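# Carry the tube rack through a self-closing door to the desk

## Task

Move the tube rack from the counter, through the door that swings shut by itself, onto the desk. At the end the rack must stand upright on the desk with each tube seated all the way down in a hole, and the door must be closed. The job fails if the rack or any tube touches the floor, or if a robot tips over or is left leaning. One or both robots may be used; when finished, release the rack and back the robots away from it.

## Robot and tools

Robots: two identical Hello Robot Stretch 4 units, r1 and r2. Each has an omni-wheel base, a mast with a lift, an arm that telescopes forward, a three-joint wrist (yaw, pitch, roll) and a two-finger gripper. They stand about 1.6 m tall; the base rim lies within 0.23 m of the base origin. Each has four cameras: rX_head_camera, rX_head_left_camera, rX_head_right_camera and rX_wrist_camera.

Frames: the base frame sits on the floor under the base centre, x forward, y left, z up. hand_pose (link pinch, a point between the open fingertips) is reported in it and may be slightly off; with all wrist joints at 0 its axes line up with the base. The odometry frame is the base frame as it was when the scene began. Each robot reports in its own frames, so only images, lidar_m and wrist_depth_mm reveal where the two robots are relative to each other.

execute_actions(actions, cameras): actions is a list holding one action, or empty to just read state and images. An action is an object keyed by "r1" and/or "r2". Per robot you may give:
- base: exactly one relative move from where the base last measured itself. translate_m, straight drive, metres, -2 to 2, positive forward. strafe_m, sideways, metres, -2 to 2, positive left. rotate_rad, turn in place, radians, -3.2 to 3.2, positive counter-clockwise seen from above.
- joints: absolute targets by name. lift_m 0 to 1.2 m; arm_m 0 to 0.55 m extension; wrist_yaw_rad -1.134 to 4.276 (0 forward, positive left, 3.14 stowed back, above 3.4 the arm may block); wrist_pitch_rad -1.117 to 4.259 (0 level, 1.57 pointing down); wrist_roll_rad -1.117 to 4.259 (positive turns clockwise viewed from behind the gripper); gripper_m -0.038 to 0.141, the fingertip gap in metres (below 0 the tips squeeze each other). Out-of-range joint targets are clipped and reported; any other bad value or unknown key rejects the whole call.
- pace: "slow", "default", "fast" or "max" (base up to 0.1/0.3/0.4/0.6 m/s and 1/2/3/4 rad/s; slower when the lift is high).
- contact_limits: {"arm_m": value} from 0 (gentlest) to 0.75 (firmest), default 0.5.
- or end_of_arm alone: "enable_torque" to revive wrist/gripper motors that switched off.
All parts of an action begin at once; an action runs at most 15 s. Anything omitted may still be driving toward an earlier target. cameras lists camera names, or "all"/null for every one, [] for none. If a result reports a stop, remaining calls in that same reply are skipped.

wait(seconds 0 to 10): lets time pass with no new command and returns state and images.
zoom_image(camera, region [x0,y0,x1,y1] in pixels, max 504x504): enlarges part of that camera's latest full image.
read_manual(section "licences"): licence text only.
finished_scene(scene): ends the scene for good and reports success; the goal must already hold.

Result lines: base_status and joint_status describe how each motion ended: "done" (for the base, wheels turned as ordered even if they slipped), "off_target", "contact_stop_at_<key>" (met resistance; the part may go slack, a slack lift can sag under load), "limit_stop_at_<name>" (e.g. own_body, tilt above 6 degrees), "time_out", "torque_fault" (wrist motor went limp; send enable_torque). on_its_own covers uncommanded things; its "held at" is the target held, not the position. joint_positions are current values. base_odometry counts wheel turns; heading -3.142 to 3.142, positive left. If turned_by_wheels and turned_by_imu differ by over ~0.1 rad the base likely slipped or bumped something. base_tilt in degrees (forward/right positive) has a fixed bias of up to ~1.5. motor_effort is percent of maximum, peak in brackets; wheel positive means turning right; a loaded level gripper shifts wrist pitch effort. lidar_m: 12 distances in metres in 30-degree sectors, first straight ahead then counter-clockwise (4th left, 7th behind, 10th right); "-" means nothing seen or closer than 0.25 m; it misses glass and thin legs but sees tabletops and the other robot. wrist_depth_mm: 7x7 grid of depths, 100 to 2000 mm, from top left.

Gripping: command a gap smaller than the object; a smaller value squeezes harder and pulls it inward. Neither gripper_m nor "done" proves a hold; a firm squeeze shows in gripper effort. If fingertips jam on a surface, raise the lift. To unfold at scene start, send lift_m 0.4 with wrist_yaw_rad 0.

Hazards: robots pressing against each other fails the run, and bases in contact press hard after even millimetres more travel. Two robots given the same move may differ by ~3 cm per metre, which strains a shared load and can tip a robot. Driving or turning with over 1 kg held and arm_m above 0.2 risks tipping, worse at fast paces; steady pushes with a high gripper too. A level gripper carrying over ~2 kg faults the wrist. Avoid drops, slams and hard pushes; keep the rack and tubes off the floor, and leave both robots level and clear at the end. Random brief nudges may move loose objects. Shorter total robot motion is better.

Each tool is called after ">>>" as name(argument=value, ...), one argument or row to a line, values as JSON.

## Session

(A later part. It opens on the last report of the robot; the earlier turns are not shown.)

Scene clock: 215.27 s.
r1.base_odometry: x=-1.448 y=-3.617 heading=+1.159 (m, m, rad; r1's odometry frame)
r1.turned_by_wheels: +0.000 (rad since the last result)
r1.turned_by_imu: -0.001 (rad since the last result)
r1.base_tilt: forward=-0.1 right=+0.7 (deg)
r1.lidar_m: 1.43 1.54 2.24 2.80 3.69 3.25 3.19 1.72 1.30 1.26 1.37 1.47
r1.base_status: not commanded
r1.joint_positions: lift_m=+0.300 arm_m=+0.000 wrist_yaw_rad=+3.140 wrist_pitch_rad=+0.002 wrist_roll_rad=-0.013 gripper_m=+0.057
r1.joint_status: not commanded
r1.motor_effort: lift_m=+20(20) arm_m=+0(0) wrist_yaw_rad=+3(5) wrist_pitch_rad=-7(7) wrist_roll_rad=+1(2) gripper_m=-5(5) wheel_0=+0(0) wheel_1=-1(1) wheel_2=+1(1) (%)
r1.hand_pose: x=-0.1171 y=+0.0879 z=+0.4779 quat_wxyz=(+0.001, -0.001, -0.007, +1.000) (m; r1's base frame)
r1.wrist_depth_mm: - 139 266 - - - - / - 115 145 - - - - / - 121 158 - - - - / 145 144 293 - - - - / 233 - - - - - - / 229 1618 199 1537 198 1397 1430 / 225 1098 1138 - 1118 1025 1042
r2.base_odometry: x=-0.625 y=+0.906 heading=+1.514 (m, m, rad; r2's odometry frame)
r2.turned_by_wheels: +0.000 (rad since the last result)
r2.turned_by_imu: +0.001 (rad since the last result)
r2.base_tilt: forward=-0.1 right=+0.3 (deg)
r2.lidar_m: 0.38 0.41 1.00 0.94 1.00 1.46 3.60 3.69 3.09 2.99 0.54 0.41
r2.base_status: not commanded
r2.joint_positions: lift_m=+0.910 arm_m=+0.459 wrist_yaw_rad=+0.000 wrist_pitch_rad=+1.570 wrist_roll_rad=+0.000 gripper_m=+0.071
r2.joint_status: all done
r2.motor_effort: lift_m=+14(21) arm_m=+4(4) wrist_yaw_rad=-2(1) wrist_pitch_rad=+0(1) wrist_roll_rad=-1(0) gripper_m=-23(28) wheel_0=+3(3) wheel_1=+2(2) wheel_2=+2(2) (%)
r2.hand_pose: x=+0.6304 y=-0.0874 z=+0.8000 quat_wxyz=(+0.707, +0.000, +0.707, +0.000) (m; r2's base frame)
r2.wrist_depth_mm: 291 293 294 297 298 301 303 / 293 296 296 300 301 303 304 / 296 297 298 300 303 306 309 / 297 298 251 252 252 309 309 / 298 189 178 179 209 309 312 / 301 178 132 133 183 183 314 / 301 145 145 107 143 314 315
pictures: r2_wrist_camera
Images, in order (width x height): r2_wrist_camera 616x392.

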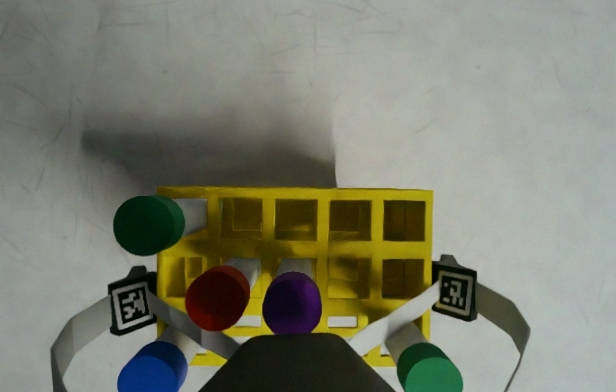

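>>> execute_actions(
  actions=[
    {"r2":{"joints":{"lift_m":0.877},"pace":"slow"}},
  ],
  cameras=[],
)

>>> execute_actions(
  actions=[
    {"r2":{"joints":{"gripper_m":0.141},"pace":"slow"}},
  ],
  cameras=[],
)

>>> execute_actions(
  actions=[
    {"r2":{"joints":{"lift_m":1.0}}},
  ],
  cameras=["r2_wrist_camera"],
)

Scene clock: 218.23 s.
r1.base_odometry: x=-1.448 y=-3.617 heading=+1.159 (m, m, rad; r1's odometry frame)
r1.turned_by_wheels: +0.000 (rad since the last result)
r1.turned_by_imu: -0.001 (rad since the last result)
r1.base_tilt: forward=-0.2 right=+0.6 (deg)
r1.lidar_m: 1.42 1.52 2.23 2.80 3.68 3.25 3.19 1.73 1.29 1.25 1.36 1.47
r1.base_status: not commanded
r1.joint_positions: lift_m=+0.300 arm_m=+0.000 wrist_yaw_rad=+3.140 wrist_pitch_rad=+0.002 wrist_roll_rad=-0.013 gripper_m=+0.057
r1.joint_status: not commanded
r1.motor_effort: lift_m=+20(19) arm_m=+0(0) wrist_yaw_rad=+2(2) wrist_pitch_rad=-8(10) wrist_roll_rad=+1(1) gripper_m=-6(4) wheel_0=+0(0) wheel_1=-1(1) wheel_2=+1(1) (%)
r1.hand_pose: x=-0.1171 y=+0.0879 z=+0.4779 quat_wxyz=(+0.001, -0.001, -0.007, +1.000) (m; r1's base frame)
r1.wrist_depth_mm: - 140 266 - - - - / - 115 144 - - - - / - 121 158 - - - - / 145 143 293 - - - - / 233 - - - - - - / 229 1618 199 1537 198 1464 1397 / 226 1078 1160 - 1118 1008 1025
r2.base_odometry: x=-0.625 y=+0.906 heading=+1.514 (m, m, rad; r2's odometry frame)
r2.turned_by_wheels: +0.000 (rad since the last result)
r2.turned_by_imu: +0.001 (rad since the last result)
r2.base_tilt: forward=-0.1 right=+0.3 (deg)
r2.lidar_m: 0.37 0.40 1.00 0.96 1.03 1.42 3.59 3.70 3.10 3.00 0.54 0.40
r2.base_status: not commanded
r2.joint_positions: lift_m=+0.877 arm_m=+0.459 wrist_yaw_rad=+0.000 wrist_pitch_rad=+1.570 wrist_roll_rad=+0.000 gripper_m=+0.071
r2.joint_status: all done
r2.motor_effort: lift_m=+14(13) arm_m=+4(4) wrist_yaw_rad=-2(1) wrist_pitch_rad=+0(1) wrist_roll_rad=+0(1) gripper_m=-27(28) wheel_0=+3(3) wheel_1=+3(2) wheel_2=+2(2) (%)
r2.hand_pose: x=+0.6304 y=-0.0874 z=+0.7671 quat_wxyz=(+0.707, +0.000, +0.707, +0.000) (m; r2's base frame)
r2.wrist_depth_mm: 259 262 264 266 267 268 271 / 262 263 265 267 268 270 272 / 263 265 267 267 271 272 273 / 265 266 251 252 252 274 276 / 267 189 178 179 209 276 278 / 267 179 132 133 183 182 279 / 270 145 145 107 143 279 282
pictures: none
No camera images: the call's "cameras" was empty. Leave "cameras" out to get every camera's image.

Scene clock: 221.77 s.
r1.base_odometry: x=-1.448 y=-3.617 heading=+1.159 (m, m, rad; r1's odometry frame)
r1.turned_by_wheels: +0.000 (rad since the last result)
r1.turned_by_imu: -0.001 (rad since the last result)
r1.base_tilt: forward=-0.1 right=+0.7 (deg)
r1.lidar_m: 1.42 1.55 2.22 2.81 3.66 3.25 3.20 1.71 1.28 1.26 1.36 1.46
r1.base_status: not commanded
r1.joint_positions: lift_m=+0.300 arm_m=+0.000 wrist_yaw_rad=+3.140 wrist_pitch_rad=+0.002 wrist_roll_rad=-0.013 gripper_m=+0.057
r1.joint_status: not commanded
r1.motor_effort: lift_m=+19(20) arm_m=+0(0) wrist_yaw_rad=+6(4) wrist_pitch_rad=-9(8) wrist_roll_rad=-3(1) gripper_m=-4(3) wheel_0=+0(0) wheel_1=-1(1) wheel_2=+1(1) (%)
r1.hand_pose: x=-0.1171 y=+0.0879 z=+0.4779 quat_wxyz=(+0.001, -0.001, -0.007, +1.000) (m; r1's base frame)
r1.wrist_depth_mm: - 140 266 - - - - / - 115 144 - - - - / - 121 158 - - - - / 145 144 293 - - - - / 234 - - - - - - / 229 1618 199 1537 198 1430 1430 / 225 1098 1138 - 1118 1042 1042
r2.base_odometry: x=-0.625 y=+0.906 heading=+1.514 (m, m, rad; r2's odometry frame)
r2.turned_by_wheels: +0.000 (rad since the last result)
r2.turned_by_imu: +0.001 (rad since the last result)
r2.base_tilt: forward=-0.1 right=+0.3 (deg)
r2.lidar_m: 0.38 0.41 1.01 0.96 1.01 1.45 3.61 3.70 3.08 2.99 0.56 0.40
r2.base_status: not commanded
r2.joint_positions: lift_m=+0.877 arm_m=+0.459 wrist_yaw_rad=+0.000 wrist_pitch_rad=+1.570 wrist_roll_rad=+0.000 gripper_m=+0.141
r2.joint_status: all done
r2.motor_effort: lift_m=+13(14) arm_m=+4(4) wrist_yaw_rad=+0(2) wrist_pitch_rad=-2(2) wrist_roll_rad=+0(2) gripper_m=-2(29) wheel_0=+3(3) wheel_1=+3(2) wheel_2=+2(2) (%)
r2.hand_pose: x=+0.6303 y=-0.0874 z=+0.7671 quat_wxyz=(+0.707, +0.000, +0.707, +0.000) (m; r2's base frame)
r2.wrist_depth_mm: 260 260 264 265 266 270 271 / 262 264 266 267 270 271 272 / 263 265 266 268 271 273 273 / 265 266 229 268 271 274 276 / 267 223 195 196 218 276 278 / 268 195 178 156 198 279 279 / 270 150 197 107 154 279 282
pictures: none
No camera images: the call's "cameras" was empty. Leave "cameras" out to get every camera's image.

Scene clock: 223.33 s.
r1.base_odometry: x=-1.448 y=-3.617 heading=+1.159 (m, m, rad; r1's odometry frame)
r1.turned_by_wheels: +0.000 (rad since the last result)
r1.turned_by_imu: -0.001 (rad since the last result)
r1.base_tilt: forward=-0.2 right=+0.7 (deg)
r1.lidar_m: 1.41 1.53 2.22 2.81 3.68 3.26 3.18 1.74 1.28 1.25 1.35 1.46
r1.base_status: not commanded
r1.joint_positions: lift_m=+0.300 arm_m=+0.000 wrist_yaw_rad=+3.140 wrist_pitch_rad=+0.002 wrist_roll_rad=-0.013 gripper_m=+0.057
r1.joint_status: not commanded
r1.motor_effort: lift_m=+20(20) arm_m=+0(0) wrist_yaw_rad=+4(6) wrist_pitch_rad=-8(8) wrist_roll_rad=+0(0) gripper_m=-5(5) wheel_0=+0(0) wheel_1=-1(1) wheel_2=+1(1) (%)
r1.hand_pose: x=-0.1171 y=+0.0879 z=+0.4779 quat_wxyz=(+0.001, -0.001, -0.007, +1.000) (m; r1's base frame)
r1.wrist_depth_mm: - 140 265 - - - - / - 115 145 - - - - / - 121 158 - - - - / 145 144 293 - - - - / 233 - - - - - - / 229 1618 199 1537 198 1430 1397 / 226 1098 1138 - 1118 1042 1042
r2.base_odometry: x=-0.625 y=+0.906 heading=+1.514 (m, m, rad; r2's odometry frame)
r2.turned_by_wheels: +0.000 (rad since the last result)
r2.turned_by_imu: +0.001 (rad since the last result)
r2.base_tilt: forward=-0.2 right=+0.3 (deg)
r2.lidar_m: 0.37 0.39 0.98 0.95 1.03 1.45 3.60 3.70 3.10 3.00 0.55 0.39
r2.base_status: not commanded
r2.joint_positions: lift_m=+1.000 arm_m=+0.459 wrist_yaw_rad=+0.000 wrist_pitch_rad=+1.570 wrist_roll_rad=+0.000 gripper_m=+0.141
r2.joint_status: all done
r2.motor_effort: lift_m=+22(23) arm_m=+4(4) wrist_yaw_rad=-4(4) wrist_pitch_rad=-1(1) wrist_roll_rad=-1(1) gripper_m=-2(0) wheel_0=+3(3) wheel_1=+2(2) wheel_2=+2(2) (%)
r2.hand_pose: x=+0.6303 y=-0.0874 z=+0.8894 quat_wxyz=(+0.707, +0.000, +0.707, +0.000) (m; r2's base frame)
r2.wrist_depth_mm: 377 379 384 384 387 392 392 / 379 379 384 387 392 392 394 / 382 384 387 389 392 397 397 / 384 387 387 353 397 397 399 / 387 389 389 320 394 399 404 / 389 211 392 397 402 404 407 / 392 394 397 107 402 404 410
pictures: r2_wrist_camera
Images, in order (width x height): r2_wrist_camera 616x392.

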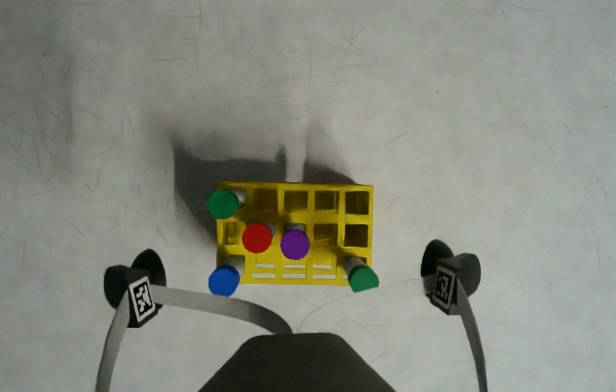

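Placed. Check tube heights from the side.

>>> execute_actions(
  actions=[
    {"r2":{"joints":{"arm_m":0.0,"lift_m":0.72,"wrist_pitch_rad":0.1}}},
  ],
  cameras=["r2_wrist_camera"],
)

Scene clock: 226.87 s.
r1.base_odometry: x=-1.448 y=-3.617 heading=+1.159 (m, m, rad; r1's odometry frame)
r1.turned_by_wheels: +0.000 (rad since the last result)
r1.turned_by_imu: -0.001 (rad since the last result)
r1.base_tilt: forward=-0.2 right=+0.6 (deg)
r1.lidar_m: 1.43 1.55 2.23 2.81 3.68 3.23 3.20 1.71 1.29 1.26 1.36 1.48
r1.base_status: not commanded
r1.joint_positions: lift_m=+0.300 arm_m=+0.000 wrist_yaw_rad=+3.140 wrist_pitch_rad=+0.002 wrist_roll_rad=-0.013 gripper_m=+0.057
r1.joint_status: not commanded
r1.motor_effort: lift_m=+20(19) arm_m=+0(0) wrist_yaw_rad=+3(3) wrist_pitch_rad=-10(8) wrist_roll_rad=+1(1) gripper_m=-3(4) wheel_0=+0(0) wheel_1=-1(1) wheel_2=+1(1) (%)
r1.hand_pose: x=-0.1171 y=+0.0879 z=+0.4779 quat_wxyz=(+0.001, -0.001, -0.007, +1.000) (m; r1's base frame)
r1.wrist_depth_mm: - 140 267 - - - - / - 115 145 - - - - / - 121 158 - - - - / 145 144 291 - - - - / 234 - - - - - - / 229 1618 199 1537 198 1430 1366 / 225 1098 1138 - 1118 1042 1042
r2.base_odometry: x=-0.625 y=+0.906 heading=+1.514 (m, m, rad; r2's odometry frame)
r2.turned_by_wheels: +0.000 (rad since the last result)
r2.turned_by_imu: +0.001 (rad since the last result)
r2.base_tilt: forward=-0.2 right=+0.3 (deg)
r2.lidar_m: 0.38 0.40 1.02 0.96 1.00 1.43 3.60 3.69 3.10 2.98 0.57 0.41
r2.base_status: not commanded
r2.joint_positions: lift_m=+0.720 arm_m=+0.001 wrist_yaw_rad=+0.000 wrist_pitch_rad=+0.103 wrist_roll_rad=+0.000 gripper_m=+0.141
r2.joint_status: all done
r2.motor_effort: lift_m=+13(19) arm_m=-4(5) wrist_yaw_rad=+1(2) wrist_pitch_rad=-8(11) wrist_roll_rad=-1(0) gripper_m=-1(0) wheel_0=+3(3) wheel_1=+2(2) wheel_2=+2(2) (%)
r2.hand_pose: x=+0.4586 y=-0.0874 z=+0.8690 quat_wxyz=(+0.999, +0.000, +0.051, +0.000) (m; r2's base frame)
r2.wrist_depth_mm: 917 917 917 917 904 917 917 / 931 946 931 946 931 931 931 / 960 946 960 960 946 960 946 / 976 976 976 976 976 976 976 / 1008 798 723 430 699 750 732 / 539 211 387 394 455 477 504 / 399 379 397 107 389 384 382
pictures: r2_wrist_camera
Images, in order (width x height): r2_wrist_camera 616x392.

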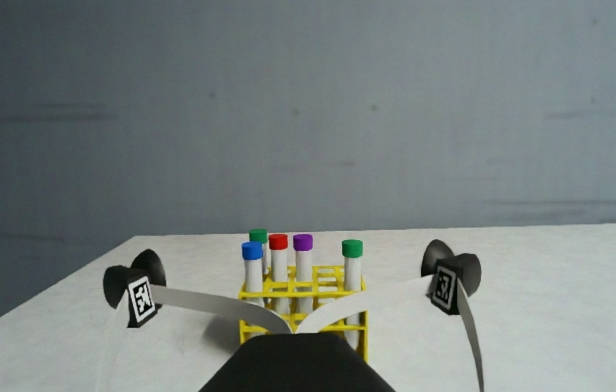

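>>> execute_actions(
  actions=[
    {"r2":{"joints":{"lift_m":0.62,"wrist_pitch_rad":-0.05}}},
  ],
  cameras=["r2_wrist_camera"],
)

>>> zoom_image(
  camera="r2_wrist_camera",
  region=[220,190,400,340],
)

Scene clock: 230.17 s.
r1.base_odometry: x=-1.448 y=-3.617 heading=+1.159 (m, m, rad; r1's odometry frame)
r1.turned_by_wheels: +0.000 (rad since the last result)
r1.turned_by_imu: -0.001 (rad since the last result)
r1.base_tilt: forward=-0.1 right=+0.7 (deg)
r1.lidar_m: 1.43 1.52 2.21 2.81 3.68 3.24 3.19 1.72 1.29 1.26 1.36 1.46
r1.base_status: not commanded
r1.joint_positions: lift_m=+0.300 arm_m=+0.000 wrist_yaw_rad=+3.140 wrist_pitch_rad=+0.002 wrist_roll_rad=-0.013 gripper_m=+0.057
r1.joint_status: not commanded
r1.motor_effort: lift_m=+19(20) arm_m=+0(0) wrist_yaw_rad=+4(4) wrist_pitch_rad=-9(8) wrist_roll_rad=+1(0) gripper_m=-2(4) wheel_0=+0(0) wheel_1=-1(2) wheel_2=+0(1) (%)
r1.hand_pose: x=-0.1171 y=+0.0879 z=+0.4779 quat_wxyz=(+0.001, -0.001, -0.007, +1.000) (m; r1's base frame)
r1.wrist_depth_mm: - 140 266 - - - - / - 115 145 - - - - / - 121 158 - - - - / 145 144 291 - - - - / 233 - - - - - - / 229 1618 199 1537 198 1430 1397 / 226 1098 1138 - 1118 1025 1025
r2.base_odometry: x=-0.625 y=+0.906 heading=+1.514 (m, m, rad; r2's odometry frame)
r2.turned_by_wheels: +0.000 (rad since the last result)
r2.turned_by_imu: +0.001 (rad since the last result)
r2.base_tilt: forward=-0.3 right=+0.2 (deg)
r2.lidar_m: 0.39 0.42 1.00 0.95 1.01 1.44 3.62 3.70 3.12 3.00 0.56 0.39
r2.base_status: not commanded
r2.joint_positions: lift_m=+0.620 arm_m=+0.001 wrist_yaw_rad=+0.000 wrist_pitch_rad=-0.047 wrist_roll_rad=+0.000 gripper_m=+0.141
r2.joint_status: all done
r2.motor_effort: lift_m=+13(15) arm_m=-4(4) wrist_yaw_rad=-2(2) wrist_pitch_rad=-8(12) wrist_roll_rad=-1(1) gripper_m=-1(4) wheel_0=+3(3) wheel_1=+2(2) wheel_2=+2(2) (%)
r2.hand_pose: x=+0.4598 y=-0.0874 z=+0.8122 quat_wxyz=(+1.000, +0.000, -0.024, +0.000) (m; r2's base frame)
r2.wrist_depth_mm: 976 976 960 976 960 976 960 / 976 976 976 976 976 976 960 / 991 976 976 976 976 976 960 / 976 976 960 976 960 976 976 / 991 991 820 407 759 854 831 / 496 211 392 382 387 410 442 / 325 301 320 107 314 306 301
pictures: r2_wrist_camera
Images, in order (width x height): r2_wrist_camera 616x392.

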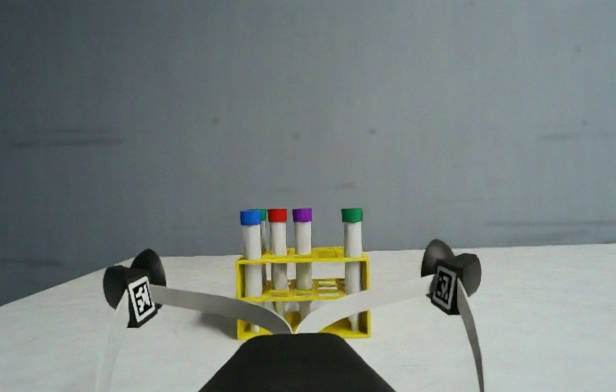

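Region (220, 190, 400, 340) of r2_wrist_camera's 616x392 image, scaled by 2.800.

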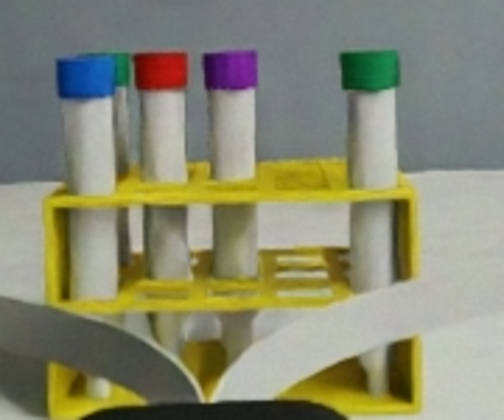

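>>> execute_actions(
  actions=[
    {"r2":{"base":{"translate_m":-0.4},"pace":"fast"}},
  ],
  cameras=["r1_head_left_camera"],
)

>>> finished_scene(
  scene=1,
)

Scene clock: 234.73 s.
r1.base_odometry: x=-1.448 y=-3.617 heading=+1.159 (m, m, rad; r1's odometry frame)
r1.turned_by_wheels: +0.000 (rad since the last result)
r1.turned_by_imu: -0.002 (rad since the last result)
r1.base_tilt: forward=-0.1 right=+0.6 (deg)
r1.lidar_m: 1.42 1.53 2.21 2.80 3.68 3.25 3.18 1.73 1.28 1.26 1.36 1.45
r1.base_status: not commanded
r1.joint_positions: lift_m=+0.300 arm_m=+0.000 wrist_yaw_rad=+3.140 wrist_pitch_rad=+0.002 wrist_roll_rad=-0.013 gripper_m=+0.057
r1.joint_status: not commanded
r1.motor_effort: lift_m=+20(20) arm_m=+0(0) wrist_yaw_rad=+4(4) wrist_pitch_rad=-10(8) wrist_roll_rad=+0(1) gripper_m=-2(4) wheel_0=+0(0) wheel_1=-1(1) wheel_2=+1(1) (%)
r1.hand_pose: x=-0.1171 y=+0.0879 z=+0.4779 quat_wxyz=(+0.001, -0.001, -0.007, +1.000) (m; r1's base frame)
r1.wrist_depth_mm: - 140 266 - - - - / - 115 144 - - - - / - 121 158 - - - - / 144 144 293 - - - - / 233 - - - - - - / 229 1618 199 1537 198 1464 1397 / 226 1098 1118 - 1118 1025 1042
r2.base_odometry: x=-0.648 y=+0.506 heading=+1.513 (m, m, rad; r2's odometry frame)
r2.turned_by_wheels: +0.000 (rad since the last result)
r2.turned_by_imu: +0.003 (rad since the last result)
r2.base_tilt: forward=-0.2 right=+0.3 (deg)
r2.lidar_m: 0.77 0.83 0.99 0.96 1.02 1.57 3.18 3.27 3.11 3.00 1.13 0.82
r2.base_status: done
r2.joint_positions: lift_m=+0.620 arm_m=+0.001 wrist_yaw_rad=+0.000 wrist_pitch_rad=-0.047 wrist_roll_rad=+0.000 gripper_m=+0.141
r2.joint_status: not commanded
r2.motor_effort: lift_m=+14(14) arm_m=-4(4) wrist_yaw_rad=-1(1) wrist_pitch_rad=-8(8) wrist_roll_rad=-1(1) gripper_m=+4(0) wheel_0=-1(6) wheel_1=-3(8) wheel_2=-2(11) (%)
r2.hand_pose: x=+0.4598 y=-0.0874 z=+0.8122 quat_wxyz=(+1.000, +0.000, -0.024, +0.000) (m; r2's base frame)
r2.wrist_depth_mm: 1397 1397 1366 1366 1366 1366 1366 / 1366 1366 1366 1366 1366 1366 1366 / 1366 1366 1366 1336 1366 1366 1336 / 1397 1366 1366 1366 1336 1366 1366 / 1366 1366 976 798 891 866 831 / 1366 211 603 564 1336 569 1366 / 1366 1397 917 107 1366 1336 1397
pictures: r1_head_left_camera
Images, in order (width x height): r1_head_left_camera 420x672.

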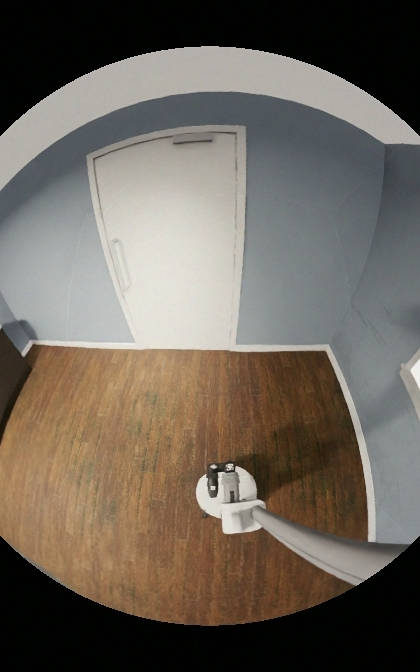

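The scene is finished: the task was done.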